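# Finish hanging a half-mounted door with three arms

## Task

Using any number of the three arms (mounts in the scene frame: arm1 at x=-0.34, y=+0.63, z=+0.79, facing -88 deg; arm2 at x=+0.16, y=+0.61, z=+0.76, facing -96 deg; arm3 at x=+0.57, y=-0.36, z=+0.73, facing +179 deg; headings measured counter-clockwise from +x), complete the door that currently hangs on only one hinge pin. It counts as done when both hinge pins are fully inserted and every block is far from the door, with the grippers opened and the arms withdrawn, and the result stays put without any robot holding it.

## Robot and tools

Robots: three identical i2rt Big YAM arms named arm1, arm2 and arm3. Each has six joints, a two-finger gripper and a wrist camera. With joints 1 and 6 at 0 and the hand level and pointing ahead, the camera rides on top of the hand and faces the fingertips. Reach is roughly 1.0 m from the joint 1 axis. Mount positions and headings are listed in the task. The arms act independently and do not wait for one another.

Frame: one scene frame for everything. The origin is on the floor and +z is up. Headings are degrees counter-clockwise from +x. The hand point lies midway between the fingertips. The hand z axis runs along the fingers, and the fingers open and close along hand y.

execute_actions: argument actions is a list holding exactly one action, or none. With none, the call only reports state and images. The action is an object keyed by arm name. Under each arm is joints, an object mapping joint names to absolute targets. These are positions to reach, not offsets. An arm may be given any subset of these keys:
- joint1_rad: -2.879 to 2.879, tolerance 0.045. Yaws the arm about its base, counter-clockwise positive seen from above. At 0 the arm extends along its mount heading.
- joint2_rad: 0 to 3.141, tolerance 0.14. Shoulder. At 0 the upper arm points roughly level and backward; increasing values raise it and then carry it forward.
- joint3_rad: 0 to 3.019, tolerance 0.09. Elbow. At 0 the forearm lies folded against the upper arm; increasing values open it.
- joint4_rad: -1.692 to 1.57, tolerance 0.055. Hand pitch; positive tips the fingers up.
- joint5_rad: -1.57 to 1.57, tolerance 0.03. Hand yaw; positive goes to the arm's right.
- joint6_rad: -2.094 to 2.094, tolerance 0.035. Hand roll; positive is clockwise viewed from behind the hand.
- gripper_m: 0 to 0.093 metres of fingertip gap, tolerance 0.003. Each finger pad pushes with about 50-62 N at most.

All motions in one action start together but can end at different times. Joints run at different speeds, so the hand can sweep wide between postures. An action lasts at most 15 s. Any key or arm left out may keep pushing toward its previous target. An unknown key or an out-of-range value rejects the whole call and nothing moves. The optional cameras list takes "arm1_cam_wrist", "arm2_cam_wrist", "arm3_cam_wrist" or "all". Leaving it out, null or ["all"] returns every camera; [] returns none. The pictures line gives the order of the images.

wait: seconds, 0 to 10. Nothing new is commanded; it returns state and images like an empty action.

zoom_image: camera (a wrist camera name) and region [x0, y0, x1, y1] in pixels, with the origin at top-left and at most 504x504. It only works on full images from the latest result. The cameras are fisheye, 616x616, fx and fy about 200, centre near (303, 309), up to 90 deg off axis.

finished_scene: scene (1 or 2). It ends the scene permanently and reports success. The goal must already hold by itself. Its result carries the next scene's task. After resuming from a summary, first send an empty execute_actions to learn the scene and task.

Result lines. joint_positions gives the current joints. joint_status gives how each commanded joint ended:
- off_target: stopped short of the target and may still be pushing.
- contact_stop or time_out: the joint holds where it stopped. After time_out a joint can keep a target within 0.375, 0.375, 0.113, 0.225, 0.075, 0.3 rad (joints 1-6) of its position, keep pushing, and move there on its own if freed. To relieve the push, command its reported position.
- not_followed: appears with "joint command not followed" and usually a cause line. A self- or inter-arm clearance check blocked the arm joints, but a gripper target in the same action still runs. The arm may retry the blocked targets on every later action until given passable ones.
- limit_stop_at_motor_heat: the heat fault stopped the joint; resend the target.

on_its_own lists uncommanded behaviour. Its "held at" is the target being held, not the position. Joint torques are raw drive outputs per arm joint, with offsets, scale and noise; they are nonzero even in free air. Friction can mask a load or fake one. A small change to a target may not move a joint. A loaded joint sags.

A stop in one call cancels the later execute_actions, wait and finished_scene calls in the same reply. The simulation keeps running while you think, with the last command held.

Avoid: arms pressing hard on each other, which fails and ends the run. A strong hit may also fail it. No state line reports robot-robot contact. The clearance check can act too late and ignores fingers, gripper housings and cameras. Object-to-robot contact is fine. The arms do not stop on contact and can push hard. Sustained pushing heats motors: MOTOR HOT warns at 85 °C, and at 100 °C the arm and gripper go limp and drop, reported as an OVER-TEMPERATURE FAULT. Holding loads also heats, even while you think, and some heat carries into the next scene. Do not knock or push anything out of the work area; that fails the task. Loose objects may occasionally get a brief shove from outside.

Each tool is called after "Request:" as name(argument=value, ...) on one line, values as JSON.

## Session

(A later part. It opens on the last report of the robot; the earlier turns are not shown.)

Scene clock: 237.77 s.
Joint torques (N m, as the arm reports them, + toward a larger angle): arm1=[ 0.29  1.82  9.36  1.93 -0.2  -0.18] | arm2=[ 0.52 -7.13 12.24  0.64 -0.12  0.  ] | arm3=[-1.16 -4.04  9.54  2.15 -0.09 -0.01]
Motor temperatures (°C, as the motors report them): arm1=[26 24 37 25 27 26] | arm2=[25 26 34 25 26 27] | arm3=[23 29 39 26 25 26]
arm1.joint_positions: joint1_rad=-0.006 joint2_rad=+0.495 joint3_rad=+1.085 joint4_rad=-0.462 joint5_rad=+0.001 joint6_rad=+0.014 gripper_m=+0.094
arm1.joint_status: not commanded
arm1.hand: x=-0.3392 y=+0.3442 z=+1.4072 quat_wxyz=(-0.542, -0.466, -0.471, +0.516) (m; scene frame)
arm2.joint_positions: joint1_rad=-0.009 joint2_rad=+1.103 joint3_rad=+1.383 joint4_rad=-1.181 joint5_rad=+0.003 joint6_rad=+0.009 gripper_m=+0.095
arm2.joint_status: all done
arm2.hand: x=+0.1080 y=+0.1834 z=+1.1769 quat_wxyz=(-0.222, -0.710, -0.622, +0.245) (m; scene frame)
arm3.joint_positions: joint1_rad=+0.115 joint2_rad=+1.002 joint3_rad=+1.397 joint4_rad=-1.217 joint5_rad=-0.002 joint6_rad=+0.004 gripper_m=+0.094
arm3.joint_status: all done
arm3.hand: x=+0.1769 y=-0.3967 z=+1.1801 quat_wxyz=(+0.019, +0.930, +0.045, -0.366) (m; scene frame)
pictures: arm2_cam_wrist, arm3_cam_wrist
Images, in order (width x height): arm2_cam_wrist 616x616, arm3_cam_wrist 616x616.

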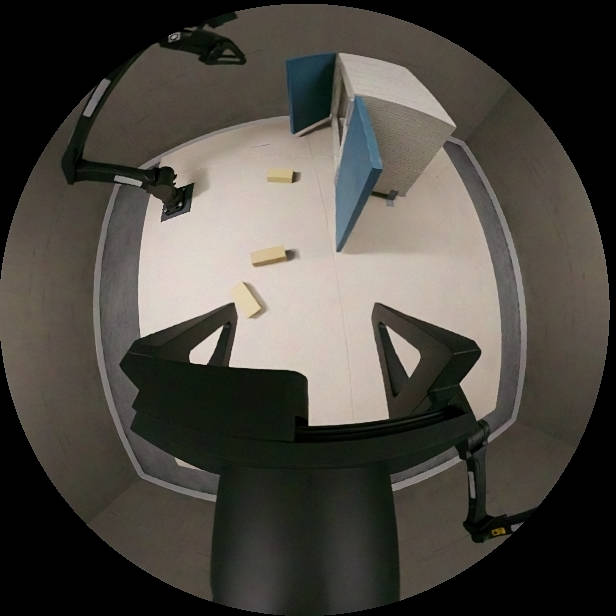

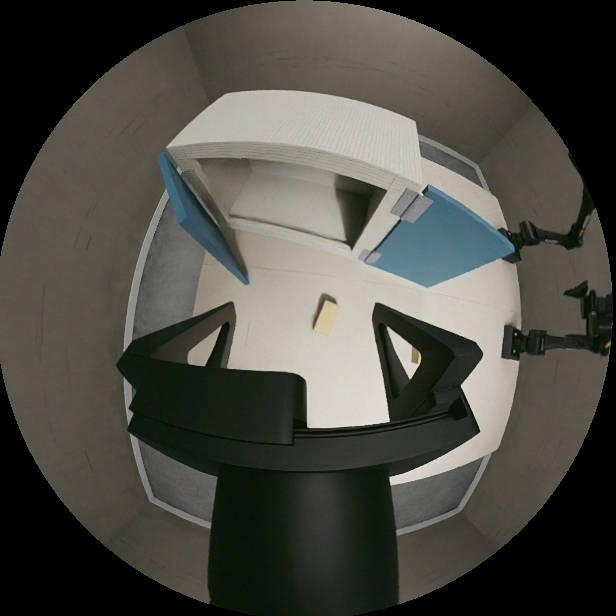

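Request:
execute_actions(actions=[{"arm3":{"joints":{"joint1_rad":0.5,"joint2_rad":0.85,"joint3_rad":1.0,"joint4_rad":-1.0}}}], cameras=["arm3_cam_wrist"])

Request:
zoom_image(camera="arm3_cam_wrist", region=[200, 170, 400, 370])

Scene clock: 246.30 s.
Joint torques (N m, as the arm reports them, + toward a larger angle): arm1=[ 0.41  1.79  9.33  1.92 -0.21 -0.2 ] | arm2=[ 0.49 -6.69 12.3   0.76 -0.12 -0.01] | arm3=[ 0.95 -3.25 10.49  2.11 -0.07  0.  ]
Motor temperatures (°C, as the motors report them): arm1=[26 24 37 25 27 26] | arm2=[25 26 35 25 26 27] | arm3=[23 28 38 26 25 26]
arm1.joint_positions: joint1_rad=-0.006 joint2_rad=+0.495 joint3_rad=+1.085 joint4_rad=-0.462 joint5_rad=+0.001 joint6_rad=+0.014 gripper_m=+0.094
arm1.joint_status: not commanded
arm1.hand: x=-0.3392 y=+0.3442 z=+1.4072 quat_wxyz=(-0.542, -0.466, -0.471, +0.516) (m; scene frame)
arm2.joint_positions: joint1_rad=-0.009 joint2_rad=+1.103 joint3_rad=+1.383 joint4_rad=-1.181 joint5_rad=+0.003 joint6_rad=+0.009 gripper_m=+0.095
arm2.joint_status: not commanded
arm2.hand: x=+0.1080 y=+0.1834 z=+1.1769 quat_wxyz=(-0.222, -0.710, -0.622, +0.245) (m; scene frame)
arm3.joint_positions: joint1_rad=+0.491 joint2_rad=+0.851 joint3_rad=+0.991 joint4_rad=-1.019 joint5_rad=-0.001 joint6_rad=+0.004 gripper_m=+0.094
arm3.joint_status: all done
arm3.hand: x=+0.2509 y=-0.5213 z=+1.0508 quat_wxyz=(+0.081, +0.915, +0.220, -0.329) (m; scene frame)
pictures: arm3_cam_wrist
Images, in order (width x height): arm3_cam_wrist 616x616.

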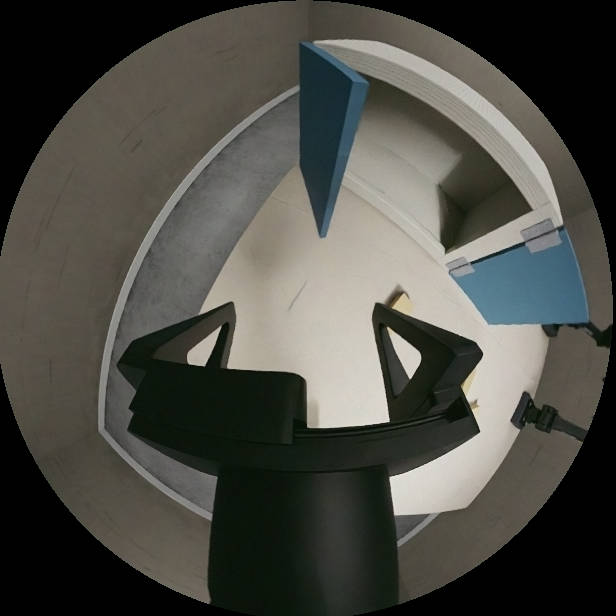

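Region (200, 170, 400, 370) of arm3_cam_wrist's 616x616 image, scaled by 2.520, with more detail than that image has.

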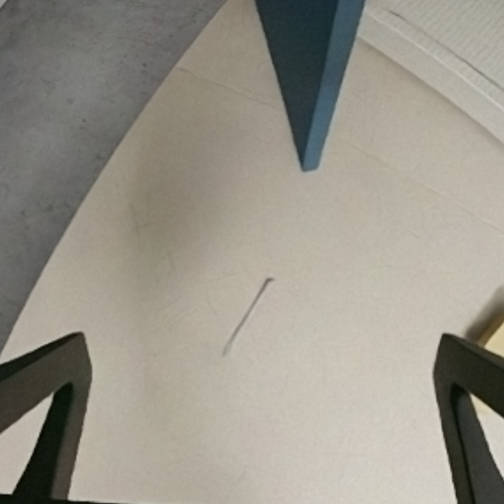

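Request:
execute_actions(actions=[{"arm3":{"joints":{"joint2_rad":1.0,"joint3_rad":0.77,"joint4_rad":-0.63}}}], cameras=["arm3_cam_wrist"])

Request:
zoom_image(camera="arm3_cam_wrist", region=[230, 200, 380, 350])

Scene clock: 257.33 s.
Joint torques (N m, as the arm reports them, + toward a larger angle): arm1=[ 0.23  1.91  9.33  1.86 -0.21 -0.18] | arm2=[ 0.22 -6.57 12.35  0.66 -0.11  0.02] | arm3=[ 0.59 -6.18 10.86  2.04 -0.08 -0.03]
Motor temperatures (°C, as the motors report them): arm1=[26 24 37 25 27 26] | arm2=[25 26 36 25 26 27] | arm3=[23 28 39 26 25 26]
arm1.joint_positions: joint1_rad=-0.006 joint2_rad=+0.495 joint3_rad=+1.085 joint4_rad=-0.462 joint5_rad=+0.001 joint6_rad=+0.014 gripper_m=+0.094
arm1.joint_status: not commanded
arm1.hand: x=-0.3392 y=+0.3442 z=+1.4072 quat_wxyz=(-0.542, -0.466, -0.471, +0.516) (m; scene frame)
arm2.joint_positions: joint1_rad=-0.009 joint2_rad=+1.103 joint3_rad=+1.383 joint4_rad=-1.181 joint5_rad=+0.003 joint6_rad=+0.009 gripper_m=+0.095
arm2.joint_status: not commanded
arm2.hand: x=+0.1080 y=+0.1834 z=+1.1769 quat_wxyz=(-0.222, -0.710, -0.622, +0.245) (m; scene frame)
arm3.joint_positions: joint1_rad=+0.491 joint2_rad=+1.014 joint3_rad=+0.754 joint4_rad=-0.649 joint5_rad=-0.001 joint6_rad=+0.004 gripper_m=+0.094
arm3.joint_status: all done
arm3.hand: x=+0.2144 y=-0.5399 z=+0.9223 quat_wxyz=(+0.077, +0.920, +0.221, -0.315) (m; scene frame)
pictures: arm3_cam_wrist
Images, in order (width x height): arm3_cam_wrist 616x616.

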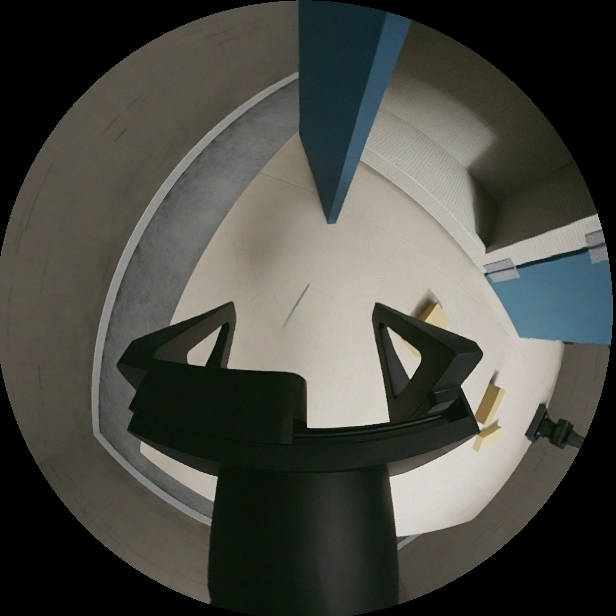

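Region (230, 200, 380, 350) of arm3_cam_wrist's 616x616 image, scaled by 3.360, with more detail than that image has.

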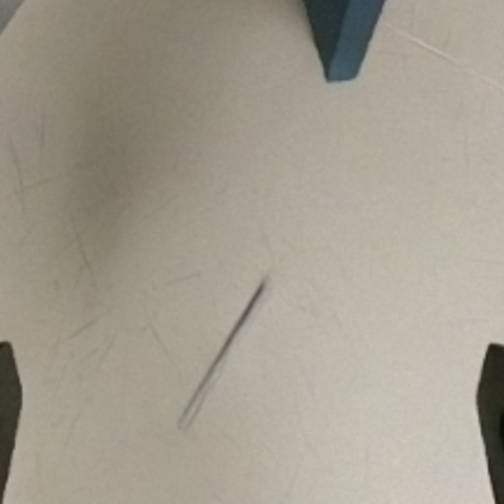

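Request:
execute_actions(actions=[{"arm3":{"joints":{"joint1_rad":0.515,"joint2_rad":1.57,"joint3_rad":1.075,"joint4_rad":-1.05,"joint6_rad":0.52,"gripper_m":0.04}},"arm2":{"joints":{"joint2_rad":0.5,"joint3_rad":1.1}}}], cameras=["arm3_cam_wrist"])

Scene clock: 295.57 s.
Joint torques (N m, as the arm reports them, + toward a larger angle): arm1=[ 0.17  2.07  9.34  1.92 -0.21 -0.19] | arm2=[ 0.4   1.68  9.64  1.15 -0.11  0.01] | arm3=[  1.69 -11.04  10.52   0.02  -0.04   0.16]
Motor temperatures (°C, as the motors report them): arm1=[26 24 38 25 27 26] | arm2=[25 26 37 25 26 27] | arm3=[23 28 41 27 25 26]
arm1.joint_positions: joint1_rad=-0.006 joint2_rad=+0.495 joint3_rad=+1.085 joint4_rad=-0.462 joint5_rad=+0.001 joint6_rad=+0.014 gripper_m=+0.094
arm1.joint_status: not commanded
arm1.hand: x=-0.3392 y=+0.3442 z=+1.4072 quat_wxyz=(-0.542, -0.466, -0.471, +0.516) (m; scene frame)
arm2.joint_positions: joint1_rad=-0.009 joint2_rad=+0.493 joint3_rad=+1.103 joint4_rad=-1.184 joint5_rad=+0.003 joint6_rad=+0.009 gripper_m=+0.095
arm2.joint_status: all done
arm2.hand: x=+0.1304 y=+0.3737 z=+1.2187 quat_wxyz=(-0.322, -0.660, -0.578, +0.356) (m; scene frame)
arm3.joint_positions: joint1_rad=+0.500 joint2_rad=+1.580 joint3_rad=+1.041 joint4_rad=-1.040 joint5_rad=-0.001 joint6_rad=+0.512 gripper_m=+0.040
arm3.joint_status: all done
arm3.hand: x=+0.1993 y=-0.5521 z=+0.7934 quat_wxyz=(-0.002, +1.000, -0.014, +0.004) (m; scene frame)
pictures: arm3_cam_wrist
Images, in order (width x height): arm3_cam_wrist 616x616.

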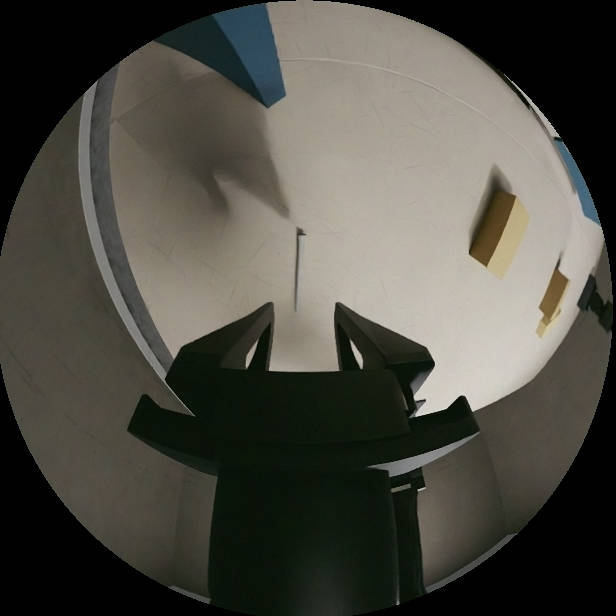

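Request:
zoom_image(camera="arm3_cam_wrist", region=[250, 210, 360, 330])

Region (250, 210, 360, 330) of arm3_cam_wrist's 616x616 image, scaled by 4.200, with more detail than that image has; it fills the left 462 columns of this view, and the rest is white.

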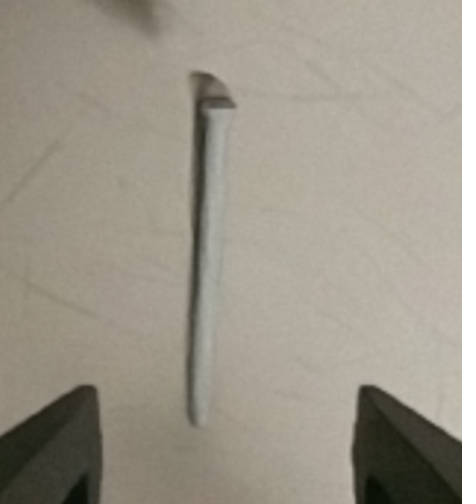

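Request:
execute_actions(actions=[{"arm3":{"joints":{"joint1_rad":0.47,"joint2_rad":1.66,"joint4_rad":-0.94}}}], cameras=["arm3_cam_wrist"])

Scene clock: 308.77 s.
Joint torques (N m, as the arm reports them, + toward a larger angle): arm1=[ 0.24  1.89  9.34  1.9  -0.21 -0.2 ] | arm2=[ 0.12  1.93  9.63  1.18 -0.12  0.01] | arm3=[ -1.13 -11.15  10.22   0.75  -0.03   0.14]
Motor temperatures (°C, as the motors report them): arm1=[26 24 38 25 27 26] | arm2=[25 26 36 25 26 27] | arm3=[23 29 41 26 25 26]
arm1.joint_positions: joint1_rad=-0.006 joint2_rad=+0.495 joint3_rad=+1.085 joint4_rad=-0.462 joint5_rad=+0.001 joint6_rad=+0.014 gripper_m=+0.094
arm1.joint_status: not commanded
arm1.hand: x=-0.3392 y=+0.3442 z=+1.4072 quat_wxyz=(-0.542, -0.466, -0.471, +0.516) (m; scene frame)
arm2.joint_positions: joint1_rad=-0.009 joint2_rad=+0.493 joint3_rad=+1.103 joint4_rad=-1.184 joint5_rad=+0.003 joint6_rad=+0.009 gripper_m=+0.095
arm2.joint_status: not commanded
arm2.hand: x=+0.1304 y=+0.3737 z=+1.2187 quat_wxyz=(-0.322, -0.660, -0.578, +0.356) (m; scene frame)
arm3.joint_positions: joint1_rad=+0.483 joint2_rad=+1.659 joint3_rad=+1.041 joint4_rad=-0.952 joint5_rad=-0.001 joint6_rad=+0.512 gripper_m=+0.040
arm3.joint_status: all done
arm3.hand: x=+0.1822 y=-0.5524 z=+0.7612 quat_wxyz=(+0.000, +1.000, -0.023, +0.000) (m; scene frame)
pictures: arm3_cam_wrist
Images, in order (width x height): arm3_cam_wrist 616x616.

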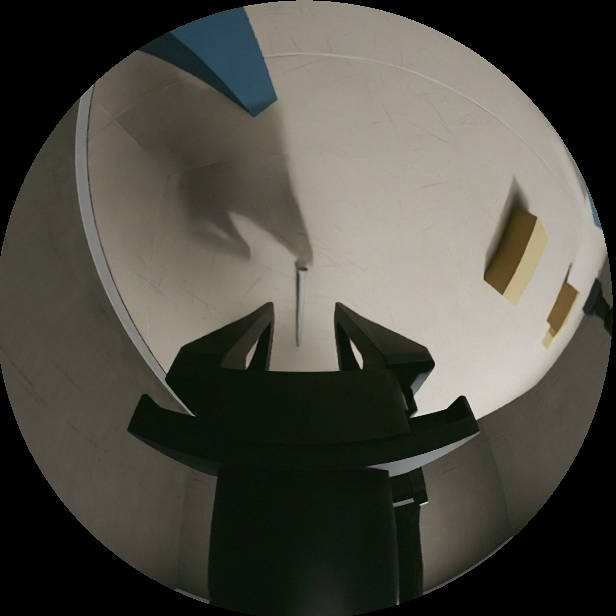

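Request:
execute_actions(actions=[{"arm3":{"joints":{"joint2_rad":1.69,"joint4_rad":-0.92}}}], cameras=["arm3_cam_wrist"])

Scene clock: 313.33 s.
Joint torques (N m, as the arm reports them, + toward a larger angle): arm1=[ 0.32  1.85  9.31  1.86 -0.21 -0.19] | arm2=[-0.04  2.49  9.42  1.08 -0.13 -0.02] | arm3=[ -1.25 -10.19  10.2    0.98  -0.07   0.1 ]
Motor temperatures (°C, as the motors report them): arm1=[26 24 38 25 27 26] | arm2=[25 26 35 25 26 27] | arm3=[23 29 41 26 25 26]
arm1.joint_positions: joint1_rad=-0.006 joint2_rad=+0.495 joint3_rad=+1.085 joint4_rad=-0.462 joint5_rad=+0.001 joint6_rad=+0.014 gripper_m=+0.094
arm1.joint_status: not commanded
arm1.hand: x=-0.3392 y=+0.3442 z=+1.4072 quat_wxyz=(-0.542, -0.466, -0.471, +0.516) (m; scene frame)
arm2.joint_positions: joint1_rad=-0.009 joint2_rad=+0.493 joint3_rad=+1.103 joint4_rad=-1.184 joint5_rad=+0.003 joint6_rad=+0.009 gripper_m=+0.095
arm2.joint_status: not commanded
arm2.hand: x=+0.1304 y=+0.3737 z=+1.2187 quat_wxyz=(-0.322, -0.660, -0.578, +0.356) (m; scene frame)
arm3.joint_positions: joint1_rad=+0.483 joint2_rad=+1.676 joint3_rad=+1.041 joint4_rad=-0.933 joint5_rad=-0.001 joint6_rad=+0.512 gripper_m=+0.040
arm3.joint_status: all done
arm3.hand: x=+0.1795 y=-0.5538 z=+0.7542 quat_wxyz=(+0.001, +1.000, -0.023, -0.001) (m; scene frame)
pictures: arm3_cam_wrist
Images, in order (width x height): arm3_cam_wrist 616x616.

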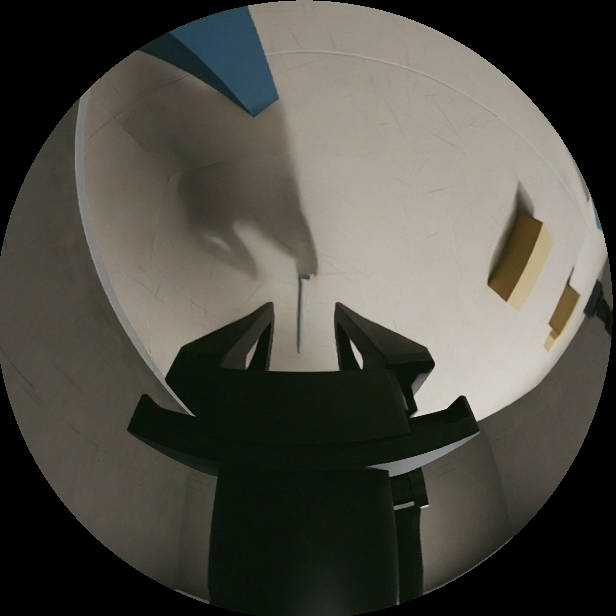

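Request:
execute_actions(actions=[{"arm3":{"joints":{"joint2_rad":1.715,"joint4_rad":-0.91}}}], cameras=["arm3_cam_wrist"])

Scene clock: 317.47 s.
Joint torques (N m, as the arm reports them, + toward a larger angle): arm1=[ 0.16  1.95  9.37  1.87 -0.21 -0.19] | arm2=[ 0.01  2.11  9.66  1.11 -0.15  0.03] | arm3=[ -1.03 -10.95   9.9    0.84  -0.05   0.12]
Motor temperatures (°C, as the motors report them): arm1=[26 24 38 25 27 26] | arm2=[25 26 35 25 26 27] | arm3=[23 29 41 26 25 26]
arm1.joint_positions: joint1_rad=-0.006 joint2_rad=+0.495 joint3_rad=+1.085 joint4_rad=-0.462 joint5_rad=+0.001 joint6_rad=+0.014 gripper_m=+0.094
arm1.joint_status: not commanded
arm1.hand: x=-0.3392 y=+0.3442 z=+1.4072 quat_wxyz=(-0.542, -0.466, -0.471, +0.516) (m; scene frame)
arm2.joint_positions: joint1_rad=-0.009 joint2_rad=+0.493 joint3_rad=+1.103 joint4_rad=-1.184 joint5_rad=+0.003 joint6_rad=+0.009 gripper_m=+0.095
arm2.joint_status: not commanded
arm2.hand: x=+0.1304 y=+0.3737 z=+1.2187 quat_wxyz=(-0.322, -0.660, -0.578, +0.356) (m; scene frame)
arm3.joint_positions: joint1_rad=+0.483 joint2_rad=+1.704 joint3_rad=+1.041 joint4_rad=-0.923 joint5_rad=-0.001 joint6_rad=+0.512 gripper_m=+0.040
arm3.joint_status: all done
arm3.hand: x=+0.1799 y=-0.5536 z=+0.7426 quat_wxyz=(-0.003, +1.000, -0.023, +0.007) (m; scene frame)
pictures: arm3_cam_wrist
Images, in order (width x height): arm3_cam_wrist 616x616.

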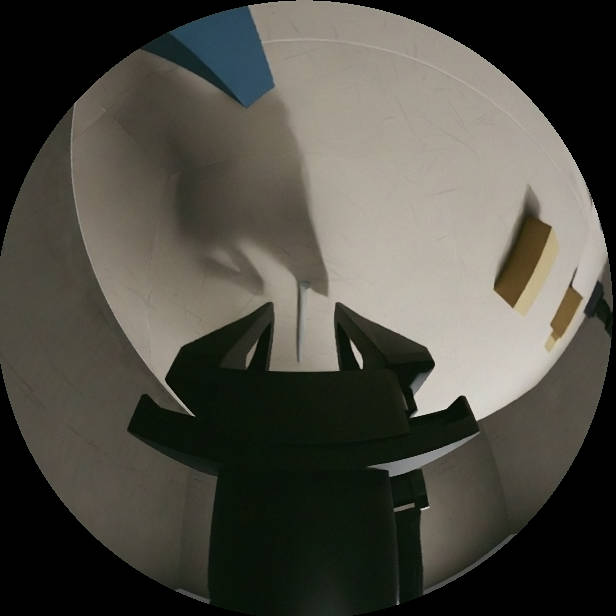

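Request:
execute_actions(actions=[{"arm3":{"joints":{"joint2_rad":1.735,"joint4_rad":-0.895}}}], cameras=["arm3_cam_wrist"])

Scene clock: 321.57 s.
Joint torques (N m, as the arm reports them, + toward a larger angle): arm1=[ 0.22  1.85  9.33  1.91 -0.21 -0.19] | arm2=[-0.2   2.38  9.45  1.01 -0.09 -0.01] | arm3=[ -1.03 -10.5    9.78   0.92  -0.03   0.12]
Motor temperatures (°C, as the motors report them): arm1=[26 24 38 25 27 26] | arm2=[25 26 35 25 26 27] | arm3=[23 29 40 26 25 26]
arm1.joint_positions: joint1_rad=-0.006 joint2_rad=+0.495 joint3_rad=+1.085 joint4_rad=-0.462 joint5_rad=+0.001 joint6_rad=+0.014 gripper_m=+0.094
arm1.joint_status: not commanded
arm1.hand: x=-0.3392 y=+0.3442 z=+1.4072 quat_wxyz=(-0.542, -0.466, -0.471, +0.516) (m; scene frame)
arm2.joint_positions: joint1_rad=-0.009 joint2_rad=+0.493 joint3_rad=+1.103 joint4_rad=-1.184 joint5_rad=+0.003 joint6_rad=+0.009 gripper_m=+0.095
arm2.joint_status: not commanded
arm2.hand: x=+0.1304 y=+0.3737 z=+1.2187 quat_wxyz=(-0.322, -0.660, -0.578, +0.356) (m; scene frame)
arm3.joint_positions: joint1_rad=+0.483 joint2_rad=+1.721 joint3_rad=+1.041 joint4_rad=-0.908 joint5_rad=-0.001 joint6_rad=+0.512 gripper_m=+0.040
arm3.joint_status: all done
arm3.hand: x=+0.1785 y=-0.5543 z=+0.7355 quat_wxyz=(-0.004, +1.000, -0.023, +0.008) (m; scene frame)
pictures: arm3_cam_wrist
Images, in order (width x height): arm3_cam_wrist 616x616.

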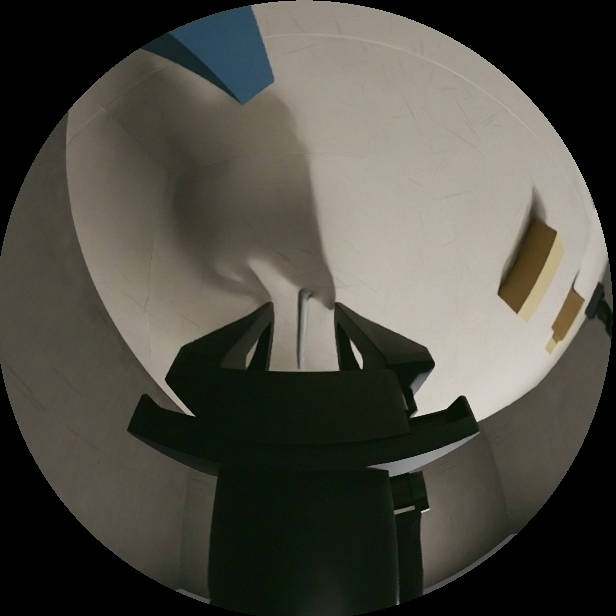

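Request:
execute_actions(actions=[{"arm3":{"joints":{"joint2_rad":1.745,"joint4_rad":-0.89}}}], cameras=[])

Request:
execute_actions(actions=[{"arm3":{"joints":{"gripper_m":0.0}}}], cameras=["arm3_cam_wrist"])

Scene clock: 325.80 s.
Joint torques (N m, as the arm reports them, + toward a larger angle): arm1=[ 0.42  1.99  9.33  1.9  -0.21 -0.18] | arm2=[-0.14  2.2   9.53  1.09 -0.11 -0.01] | arm3=[-0.63 -9.73  9.63  0.91 -0.04  0.11]
Motor temperatures (°C, as the motors report them): arm1=[26 24 38 25 27 26] | arm2=[25 26 35 25 26 27] | arm3=[23 29 40 26 25 26]
arm1.joint_positions: joint1_rad=-0.006 joint2_rad=+0.495 joint3_rad=+1.085 joint4_rad=-0.462 joint5_rad=+0.001 joint6_rad=+0.014 gripper_m=+0.094
arm1.joint_status: not commanded
arm1.hand: x=-0.3392 y=+0.3442 z=+1.4072 quat_wxyz=(-0.542, -0.466, -0.471, +0.516) (m; scene frame)
arm2.joint_positions: joint1_rad=-0.009 joint2_rad=+0.493 joint3_rad=+1.103 joint4_rad=-1.184 joint5_rad=+0.003 joint6_rad=+0.009 gripper_m=+0.095
arm2.joint_status: not commanded
arm2.hand: x=+0.1304 y=+0.3737 z=+1.2187 quat_wxyz=(-0.322, -0.660, -0.578, +0.356) (m; scene frame)
arm3.joint_positions: joint1_rad=+0.483 joint2_rad=+1.728 joint3_rad=+1.041 joint4_rad=-0.903 joint5_rad=-0.001 joint6_rad=+0.512 gripper_m=+0.040
arm3.joint_status: all done
arm3.hand: x=+0.1782 y=-0.5544 z=+0.7322 quat_wxyz=(-0.005, +1.000, -0.023, +0.009) (m; scene frame)
pictures: none
No camera images: the call's "cameras" was empty. Leave "cameras" out to get every camera's image.

Scene clock: 326.37 s.
Joint torques (N m, as the arm reports them, + toward a larger angle): arm1=[ 0.24  1.8   9.32  1.92 -0.2  -0.2 ] | arm2=[ 0.29  1.87  9.61  1.   -0.13 -0.03] | arm3=[ -0.49 -10.44   9.79   0.84  -0.05   0.11]
Motor temperatures (°C, as the motors report them): arm1=[26 24 38 25 27 26] | arm2=[25 26 35 25 26 27] | arm3=[23 29 40 26 25 26]
arm1.joint_positions: joint1_rad=-0.006 joint2_rad=+0.495 joint3_rad=+1.085 joint4_rad=-0.462 joint5_rad=+0.001 joint6_rad=+0.014 gripper_m=+0.094
arm1.joint_status: not commanded
arm1.hand: x=-0.3392 y=+0.3442 z=+1.4072 quat_wxyz=(-0.542, -0.466, -0.471, +0.516) (m; scene frame)
arm2.joint_positions: joint1_rad=-0.009 joint2_rad=+0.493 joint3_rad=+1.103 joint4_rad=-1.184 joint5_rad=+0.003 joint6_rad=+0.009 gripper_m=+0.095
arm2.joint_status: not commanded
arm2.hand: x=+0.1304 y=+0.3737 z=+1.2187 quat_wxyz=(-0.322, -0.660, -0.578, +0.356) (m; scene frame)
arm3.joint_positions: joint1_rad=+0.483 joint2_rad=+1.728 joint3_rad=+1.041 joint4_rad=-0.903 joint5_rad=-0.001 joint6_rad=+0.513 gripper_m=+0.002
arm3.joint_status: all done
arm3.hand: x=+0.1782 y=-0.5544 z=+0.7322 quat_wxyz=(-0.005, +1.000, -0.023, +0.009) (m; scene frame)
pictures: arm3_cam_wrist
Images, in order (width x height): arm3_cam_wrist 616x616.

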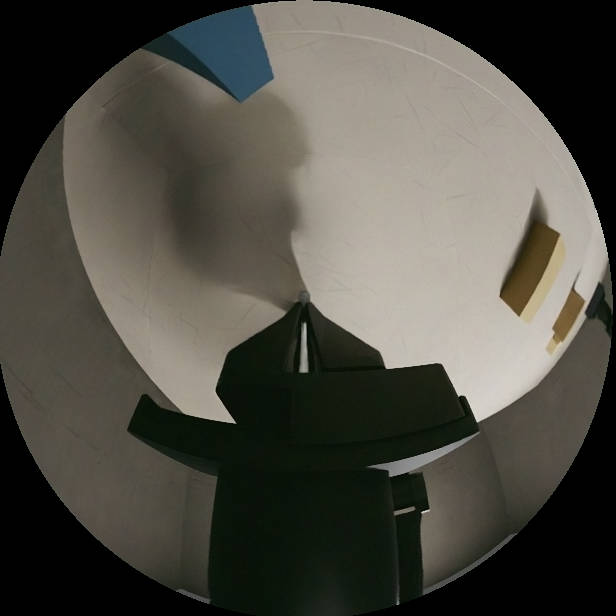

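Request:
execute_actions(actions=[{"arm3":{"joints":{"joint2_rad":1.5,"gripper_m":0.0}}}], cameras=["arm3_cam_wrist"])

Request:
zoom_image(camera="arm3_cam_wrist", region=[250, 260, 360, 390])

Scene clock: 331.83 s.
Joint torques (N m, as the arm reports them, + toward a larger angle): arm1=[ 0.43  1.86  9.36  1.89 -0.21 -0.19] | arm2=[ 0.38  2.3   9.63  1.15 -0.14  0.  ] | arm3=[-0.54 -8.76 11.15  1.1  -0.06  0.1 ]
Motor temperatures (°C, as the motors report them): arm1=[26 24 38 25 27 26] | arm2=[25 26 35 25 26 27] | arm3=[23 29 40 26 25 26]
arm1.joint_positions: joint1_rad=-0.006 joint2_rad=+0.495 joint3_rad=+1.085 joint4_rad=-0.462 joint5_rad=+0.001 joint6_rad=+0.014 gripper_m=+0.094
arm1.joint_status: not commanded
arm1.hand: x=-0.3392 y=+0.3442 z=+1.4072 quat_wxyz=(-0.542, -0.466, -0.471, +0.516) (m; scene frame)
arm2.joint_positions: joint1_rad=-0.009 joint2_rad=+0.493 joint3_rad=+1.103 joint4_rad=-1.184 joint5_rad=+0.003 joint6_rad=+0.009 gripper_m=+0.095
arm2.joint_status: not commanded
arm2.hand: x=+0.1304 y=+0.3737 z=+1.2187 quat_wxyz=(-0.322, -0.660, -0.578, +0.356) (m; scene frame)
arm3.joint_positions: joint1_rad=+0.483 joint2_rad=+1.487 joint3_rad=+1.042 joint4_rad=-0.902 joint5_rad=-0.001 joint6_rad=+0.513 gripper_m=+0.002
arm3.joint_status: all done
arm3.hand: x=+0.1615 y=-0.5629 z=+0.8363 quat_wxyz=(+0.052, +0.994, -0.023, -0.098) (m; scene frame)
pictures: arm3_cam_wrist
Images, in order (width x height): arm3_cam_wrist 616x616.

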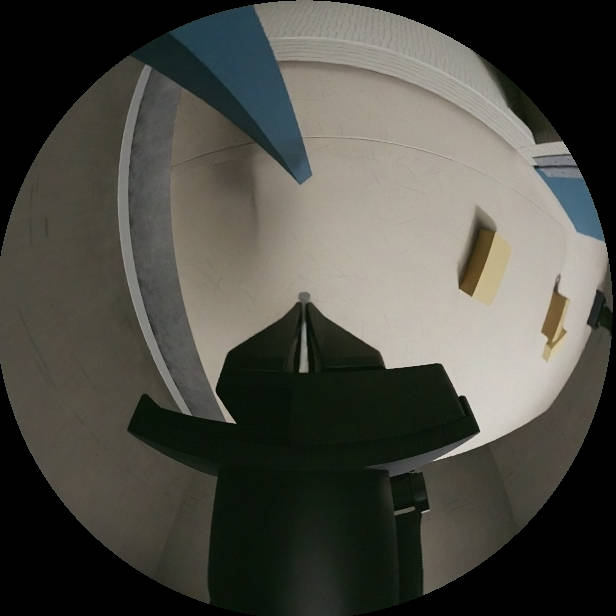

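Region (250, 260, 360, 390) of arm3_cam_wrist's 616x616 image, scaled by 3.877, with more detail than that image has; it fills the left 426 columns of this view, and the rest is white.

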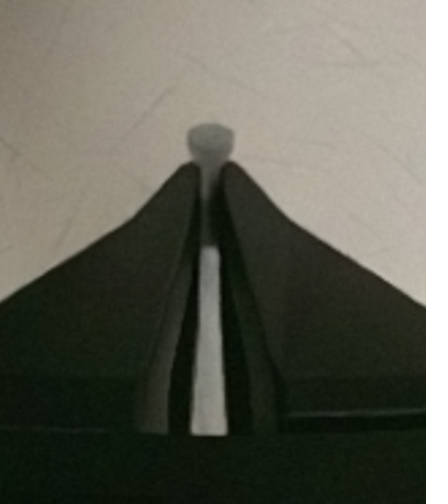

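Request:
execute_actions(actions=[{"arm3":{"joints":{"joint2_rad":0.7,"joint3_rad":0.6}}}], cameras=[])

Request:
execute_actions(actions=[{"arm3":{"joints":{"joint1_rad":-0.2,"joint2_rad":0.572,"joint3_rad":0.27,"joint4_rad":0.314,"joint6_rad":0.0}}}], cameras=["arm3_cam_wrist"])

Request:
zoom_image(camera="arm3_cam_wrist", region=[240, 230, 370, 400])

Scene clock: 340.83 s.
Joint torques (N m, as the arm reports them, + toward a larger angle): arm1=[ 0.22  1.88  9.35  1.92 -0.2  -0.19] | arm2=[ 0.18  1.88  9.71  1.12 -0.11  0.01] | arm3=[-0.84 -1.06  9.25  1.5  -0.04  0.1 ]
Motor temperatures (°C, as the motors report them): arm1=[26 24 38 25 27 26] | arm2=[25 26 35 25 26 27] | arm3=[23 29 41 26 25 26]
arm1.joint_positions: joint1_rad=-0.006 joint2_rad=+0.495 joint3_rad=+1.085 joint4_rad=-0.462 joint5_rad=+0.001 joint6_rad=+0.014 gripper_m=+0.094
arm1.joint_status: not commanded
arm1.hand: x=-0.3392 y=+0.3442 z=+1.4072 quat_wxyz=(-0.542, -0.466, -0.471, +0.516) (m; scene frame)
arm2.joint_positions: joint1_rad=-0.009 joint2_rad=+0.493 joint3_rad=+1.103 joint4_rad=-1.184 joint5_rad=+0.003 joint6_rad=+0.009 gripper_m=+0.095
arm2.joint_status: not commanded
arm2.hand: x=+0.1304 y=+0.3737 z=+1.2187 quat_wxyz=(-0.322, -0.660, -0.578, +0.356) (m; scene frame)
arm3.joint_positions: joint1_rad=+0.483 joint2_rad=+0.701 joint3_rad=+0.603 joint4_rad=-0.895 joint5_rad=-0.001 joint6_rad=+0.513 gripper_m=+0.002
arm3.joint_status: all done
arm3.hand: x=+0.3102 y=-0.4880 z=+0.9104 quat_wxyz=(+0.134, +0.958, -0.022, -0.251) (m; scene frame)
pictures: none
No camera images: the call's "cameras" was empty. Leave "cameras" out to get every camera's image.

Scene clock: 342.47 s.
Joint torques (N m, as the arm reports them, + toward a larger angle): arm1=[ 0.31  1.89  9.36  1.89 -0.21 -0.18] | arm2=[ 0.07  2.52  9.53  1.09 -0.12  0.04] | arm3=[-0.65  0.25 10.8   2.6  -0.1  -0.03]
Motor temperatures (°C, as the motors report them): arm1=[26 24 38 25 27 26] | arm2=[25 26 35 25 26 27] | arm3=[23 29 41 26 25 26]
arm1.joint_positions: joint1_rad=-0.006 joint2_rad=+0.495 joint3_rad=+1.085 joint4_rad=-0.462 joint5_rad=+0.001 joint6_rad=+0.014 gripper_m=+0.094
arm1.joint_status: not commanded
arm1.hand: x=-0.3392 y=+0.3442 z=+1.4072 quat_wxyz=(-0.542, -0.466, -0.471, +0.516) (m; scene frame)
arm2.joint_positions: joint1_rad=-0.009 joint2_rad=+0.493 joint3_rad=+1.103 joint4_rad=-1.184 joint5_rad=+0.003 joint6_rad=+0.009 gripper_m=+0.095
arm2.joint_status: not commanded
arm2.hand: x=+0.1304 y=+0.3737 z=+1.2187 quat_wxyz=(-0.322, -0.660, -0.578, +0.356) (m; scene frame)
arm3.joint_positions: joint1_rad=-0.189 joint2_rad=+0.571 joint3_rad=+0.259 joint4_rad=+0.291 joint5_rad=-0.001 joint6_rad=+0.008 gripper_m=+0.002
arm3.joint_status: all done
arm3.hand: x=+0.2279 y=-0.2861 z=+0.9970 quat_wxyz=(-0.069, +0.710, -0.075, -0.696) (m; scene frame)
pictures: arm3_cam_wrist
Images, in order (width x height): arm3_cam_wrist 616x616.

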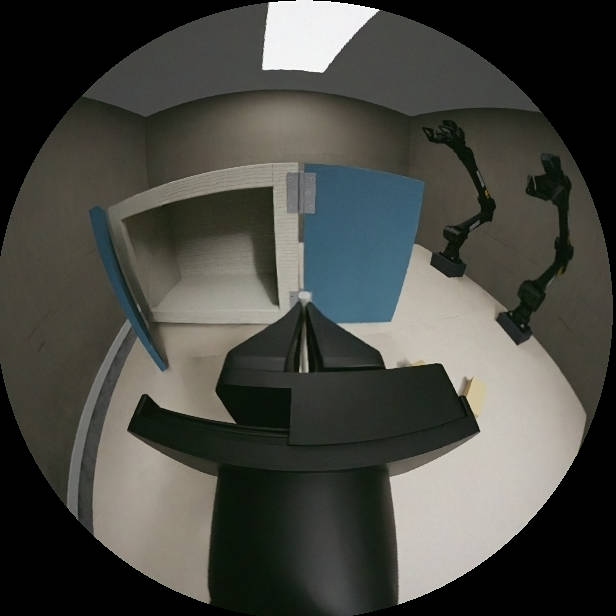

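Region (240, 230, 370, 400) of arm3_cam_wrist's 616x616 image, scaled by 2.965, with more detail than that image has; it fills the left 385 columns of this view, and the rest is white.

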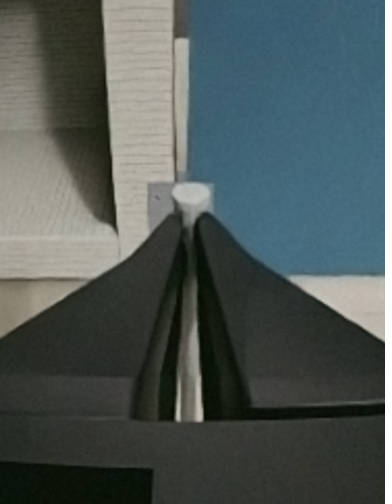

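Request:
execute_actions(actions=[{"arm3":{"joints":{"joint2_rad":1.555,"joint3_rad":0.65,"joint4_rad":0.94}},"arm2":{"joints":{"joint1_rad":-0.11,"joint2_rad":0.91,"joint3_rad":0.18,"joint4_rad":0.745}}}], cameras=["arm2_cam_wrist","arm3_cam_wrist"])

Request:
zoom_image(camera="arm2_cam_wrist", region=[230, 180, 390, 320])

Scene clock: 381.37 s.
Joint torques (N m, as the arm reports them, + toward a larger angle): arm1=[ 0.24  1.9   9.34  1.9  -0.21 -0.19] | arm2=[-1.13 -2.76  8.9   2.92 -0.08 -0.02] | arm3=[-0.46 -9.44  8.13  2.59 -0.07 -0.04]
Motor temperatures (°C, as the motors report them): arm1=[26 24 39 25 27 26] | arm2=[25 26 36 25 26 27] | arm3=[23 28 43 27 25 26]
arm1.joint_positions: joint1_rad=-0.006 joint2_rad=+0.495 joint3_rad=+1.085 joint4_rad=-0.462 joint5_rad=+0.001 joint6_rad=+0.014 gripper_m=+0.094
arm1.joint_status: not commanded
arm1.hand: x=-0.3392 y=+0.3442 z=+1.4072 quat_wxyz=(-0.542, -0.466, -0.471, +0.516) (m; scene frame)
arm2.joint_positions: joint1_rad=-0.103 joint2_rad=+0.918 joint3_rad=+0.181 joint4_rad=+0.715 joint5_rad=+0.002 joint6_rad=+0.008 gripper_m=+0.095
arm2.joint_status: all done
arm2.hand: x=+0.0818 y=+0.2445 z=+0.9748 quat_wxyz=(-0.444, -0.559, -0.443, +0.542) (m; scene frame)
arm3.joint_positions: joint1_rad=-0.189 joint2_rad=+1.553 joint3_rad=+0.634 joint4_rad=+0.917 joint5_rad=-0.001 joint6_rad=+0.008 gripper_m=+0.002
arm3.joint_status: all done
arm3.hand: x=+0.0211 y=-0.2430 z=+0.9330 quat_wxyz=(-0.070, +0.704, -0.075, -0.703) (m; scene frame)
pictures: arm2_cam_wrist, arm3_cam_wrist
Images, in order (width x height): arm2_cam_wrist 616x616, arm3_cam_wrist 616x616.

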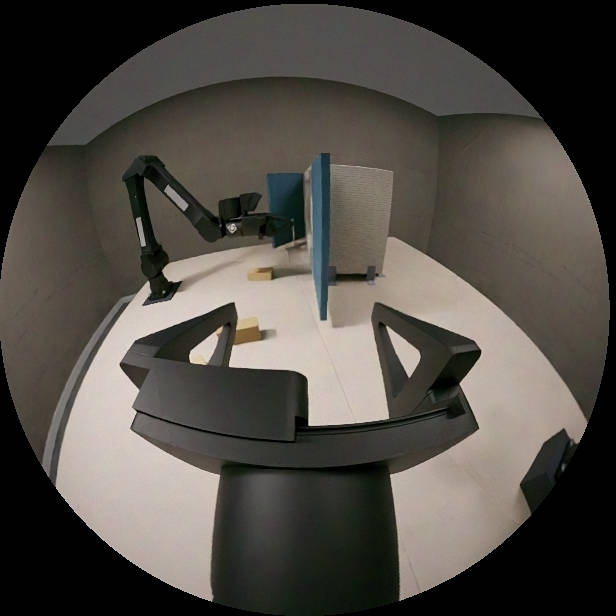

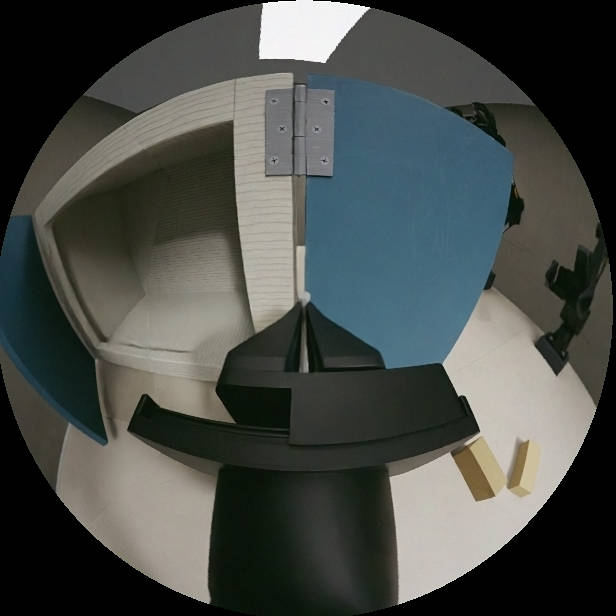

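Region (230, 180, 390, 320) of arm2_cam_wrist's 616x616 image, scaled by 3.150, with more detail than that image has; it fills the top 441 rows of this view, and the rest is white.

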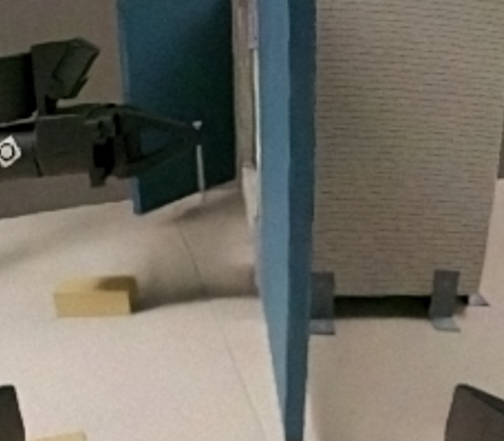

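Request:
zoom_image(camera="arm2_cam_wrist", region=[280, 200, 330, 280])

Region (280, 200, 330, 280) of arm2_cam_wrist's 616x616 image, scaled by 6.300, with more detail than that image has; it fills the left 315 columns of this view, and the rest is white.

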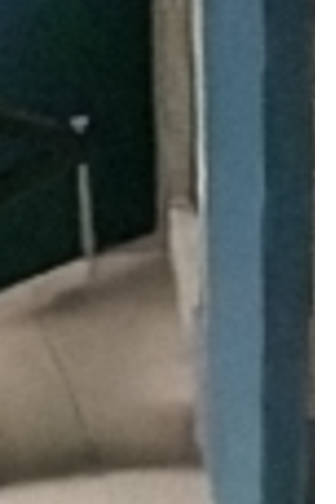

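Request:
execute_actions(actions=[{"arm3":{"joints":{"joint1_rad":-0.184,"joint2_rad":1.645,"joint3_rad":0.75,"joint4_rad":0.88}}}], cameras=["arm2_cam_wrist","arm3_cam_wrist"])

Request:
zoom_image(camera="arm2_cam_wrist", region=[280, 200, 330, 280])

Request:
zoom_image(camera="arm3_cam_wrist", region=[260, 240, 350, 380])

Scene clock: 400.20 s.
Joint torques (N m, as the arm reports them, + toward a larger angle): arm1=[ 0.19  1.91  9.34  1.92 -0.21 -0.18] | arm2=[-1.18 -2.84  9.01  2.9  -0.06  0.01] | arm3=[  0.21 -10.61  10.23   1.41  -0.1   -0.03]
Motor temperatures (°C, as the motors report them): arm1=[26 23 39 25 27 26] | arm2=[25 26 35 25 26 27] | arm3=[23 29 41 27 25 26]
arm1.joint_positions: joint1_rad=-0.006 joint2_rad=+0.495 joint3_rad=+1.085 joint4_rad=-0.462 joint5_rad=+0.001 joint6_rad=+0.014 gripper_m=+0.094
arm1.joint_status: not commanded
arm1.hand: x=-0.3392 y=+0.3442 z=+1.4072 quat_wxyz=(-0.542, -0.466, -0.471, +0.516) (m; scene frame)
arm2.joint_positions: joint1_rad=-0.103 joint2_rad=+0.918 joint3_rad=+0.181 joint4_rad=+0.715 joint5_rad=+0.002 joint6_rad=+0.008 gripper_m=+0.095
arm2.joint_status: not commanded
arm2.hand: x=+0.0818 y=+0.2445 z=+0.9748 quat_wxyz=(-0.444, -0.559, -0.443, +0.542) (m; scene frame)
arm3.joint_positions: joint1_rad=-0.189 joint2_rad=+1.641 joint3_rad=+0.711 joint4_rad=+0.889 joint5_rad=-0.001 joint6_rad=+0.008 gripper_m=+0.002
arm3.joint_status: all done
arm3.hand: x=-0.0079 y=-0.2369 z=+0.9139 quat_wxyz=(-0.068, +0.718, -0.076, -0.689) (m; scene frame)
pictures: arm2_cam_wrist, arm3_cam_wrist
Images, in order (width x height): arm2_cam_wrist 616x616, arm3_cam_wrist 616x616.

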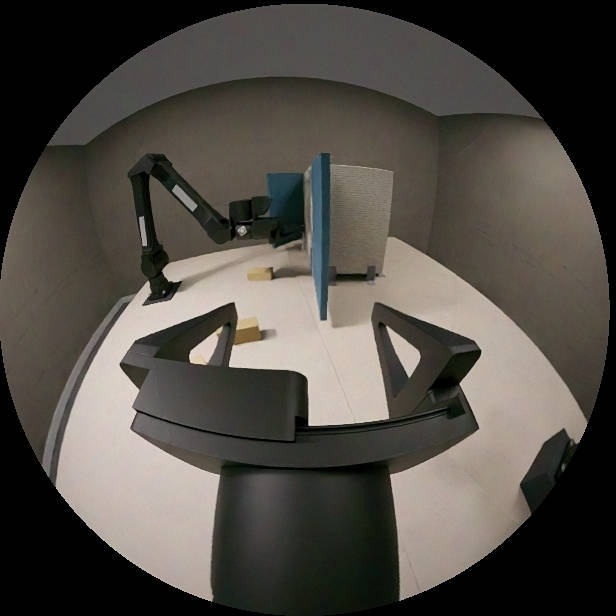

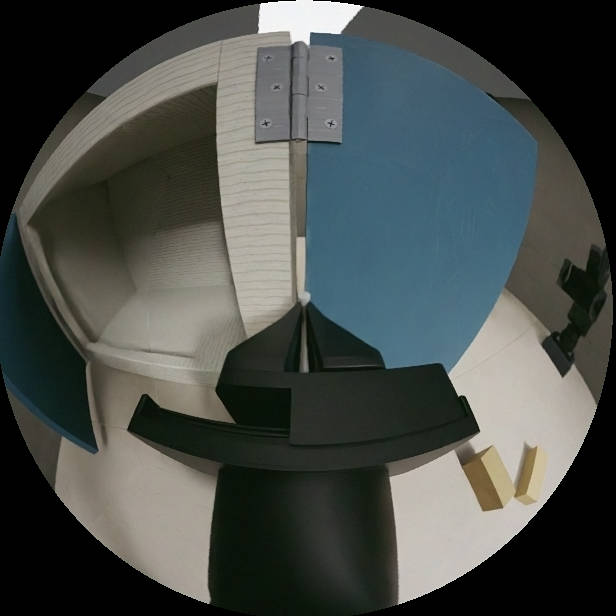

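Region (280, 200, 330, 280) of arm2_cam_wrist's 616x616 image, scaled by 6.300, with more detail than that image has; it fills the left 315 columns of this view, and the rest is white.

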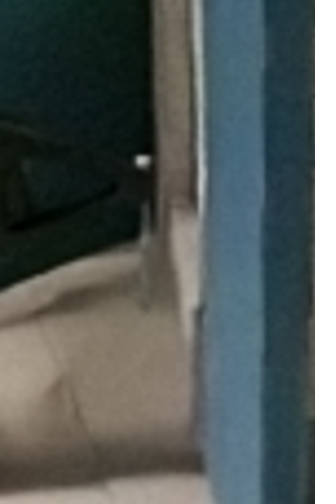

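Region (260, 240, 350, 380) of arm3_cam_wrist's 616x616 image, scaled by 3.600, with more detail than that image has; it fills the left 324 columns of this view, and the rest is white.

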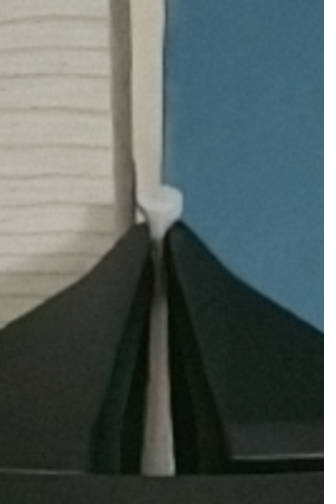

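Request:
execute_actions(actions=[{"arm3":{"joints":{"joint1_rad":-0.168,"joint3_rad":0.82,"joint4_rad":0.80}}}], cameras=["arm2_cam_wrist","arm3_cam_wrist"])

Request:
zoom_image(camera="arm2_cam_wrist", region=[280, 200, 330, 280])

Request:
zoom_image(camera="arm3_cam_wrist", region=[260, 240, 350, 380])

Scene clock: 416.00 s.
Joint torques (N m, as the arm reports them, + toward a larger angle): arm1=[ 0.21  1.88  9.35  1.9  -0.2  -0.19] | arm2=[-0.96 -2.81  8.94  2.93 -0.06 -0.01] | arm3=[  1.24 -10.54  10.41   1.58  -0.1   -0.03]
Motor temperatures (°C, as the motors report them): arm1=[26 23 39 25 27 26] | arm2=[25 26 35 25 26 27] | arm3=[23 29 42 27 25 26]
arm1.joint_positions: joint1_rad=-0.006 joint2_rad=+0.495 joint3_rad=+1.085 joint4_rad=-0.462 joint5_rad=+0.001 joint6_rad=+0.014 gripper_m=+0.094
arm1.joint_status: not commanded
arm1.hand: x=-0.3392 y=+0.3442 z=+1.4072 quat_wxyz=(-0.542, -0.466, -0.471, +0.516) (m; scene frame)
arm2.joint_positions: joint1_rad=-0.103 joint2_rad=+0.918 joint3_rad=+0.181 joint4_rad=+0.715 joint5_rad=+0.002 joint6_rad=+0.008 gripper_m=+0.095
arm2.joint_status: not commanded
arm2.hand: x=+0.0818 y=+0.2445 z=+0.9748 quat_wxyz=(-0.444, -0.559, -0.443, +0.542) (m; scene frame)
arm3.joint_positions: joint1_rad=-0.183 joint2_rad=+1.641 joint3_rad=+0.784 joint4_rad=+0.810 joint5_rad=-0.001 joint6_rad=+0.008 gripper_m=+0.002
arm3.joint_status: all done
arm3.hand: x=-0.0300 y=-0.2362 z=+0.9301 quat_wxyz=(-0.066, +0.720, -0.074, -0.687) (m; scene frame)
pictures: arm2_cam_wrist, arm3_cam_wrist
Images, in order (width x height): arm2_cam_wrist 616x616, arm3_cam_wrist 616x616.

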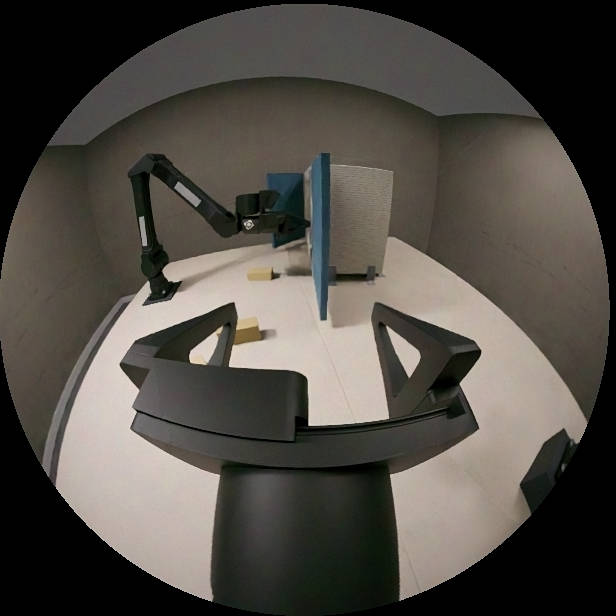

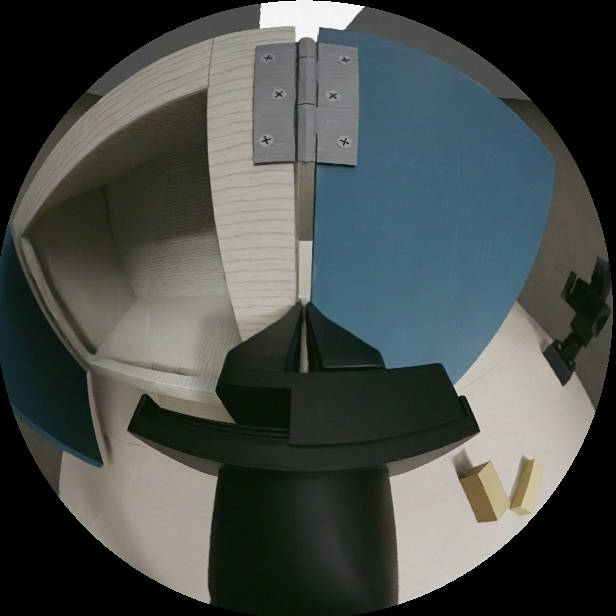

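Region (280, 200, 330, 280) of arm2_cam_wrist's 616x616 image, scaled by 6.300, with more detail than that image has; it fills the left 315 columns of this view, and the rest is white.

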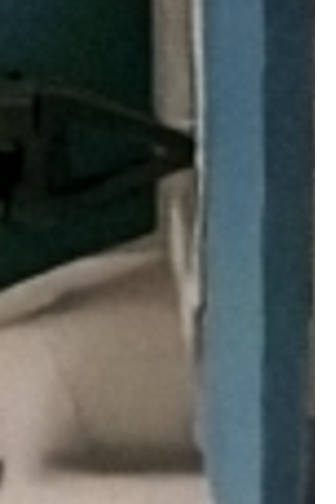

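Region (260, 240, 350, 380) of arm3_cam_wrist's 616x616 image, scaled by 3.600, with more detail than that image has; it fills the left 324 columns of this view, and the rest is white.

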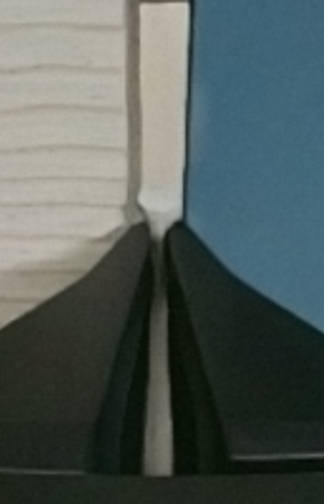

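Request:
execute_actions(actions=[{"arm2":{"joints":{"joint1_rad":0.25,"joint2_rad":1.3,"joint3_rad":0.45,"joint4_rad":0.75,"joint5_rad":0.55}}}], cameras=["arm2_cam_wrist"])

Scene clock: 422.13 s.
Joint torques (N m, as the arm reports them, + toward a larger angle): arm1=[ 0.32  1.89  9.4   1.91 -0.21 -0.2 ] | arm2=[-0.01 -6.33  9.98  2.8   0.23  0.02] | arm3=[  1.78 -10.54  10.2    1.44  -0.08  -0.05]
Motor temperatures (°C, as the motors report them): arm1=[26 23 39 25 27 26] | arm2=[25 26 36 25 26 27] | arm3=[23 29 42 27 25 26]
arm1.joint_positions: joint1_rad=-0.006 joint2_rad=+0.495 joint3_rad=+1.085 joint4_rad=-0.462 joint5_rad=+0.001 joint6_rad=+0.014 gripper_m=+0.094
arm1.joint_status: not commanded
arm1.hand: x=-0.3392 y=+0.3442 z=+1.4072 quat_wxyz=(-0.542, -0.466, -0.471, +0.516) (m; scene frame)
arm2.joint_positions: joint1_rad=+0.246 joint2_rad=+1.297 joint3_rad=+0.426 joint4_rad=+0.725 joint5_rad=+0.546 joint6_rad=+0.007 gripper_m=+0.095
arm2.joint_status: all done
arm2.hand: x=+0.1341 y=+0.1527 z=+0.9546 quat_wxyz=(-0.346, -0.614, -0.428, +0.566) (m; scene frame)
arm3.joint_positions: joint1_rad=-0.183 joint2_rad=+1.641 joint3_rad=+0.784 joint4_rad=+0.810 joint5_rad=-0.001 joint6_rad=+0.008 gripper_m=+0.002
arm3.joint_status: not commanded
arm3.hand: x=-0.0300 y=-0.2362 z=+0.9301 quat_wxyz=(-0.066, +0.720, -0.074, -0.687) (m; scene frame)
pictures: arm2_cam_wrist
Images, in order (width x height): arm2_cam_wrist 616x616.

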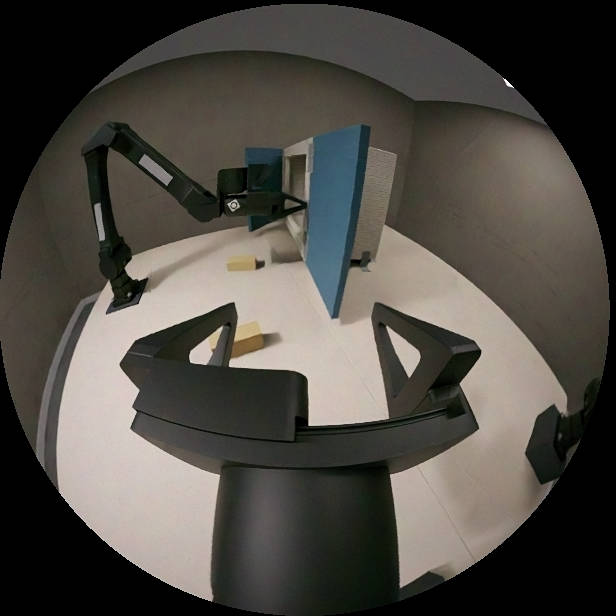

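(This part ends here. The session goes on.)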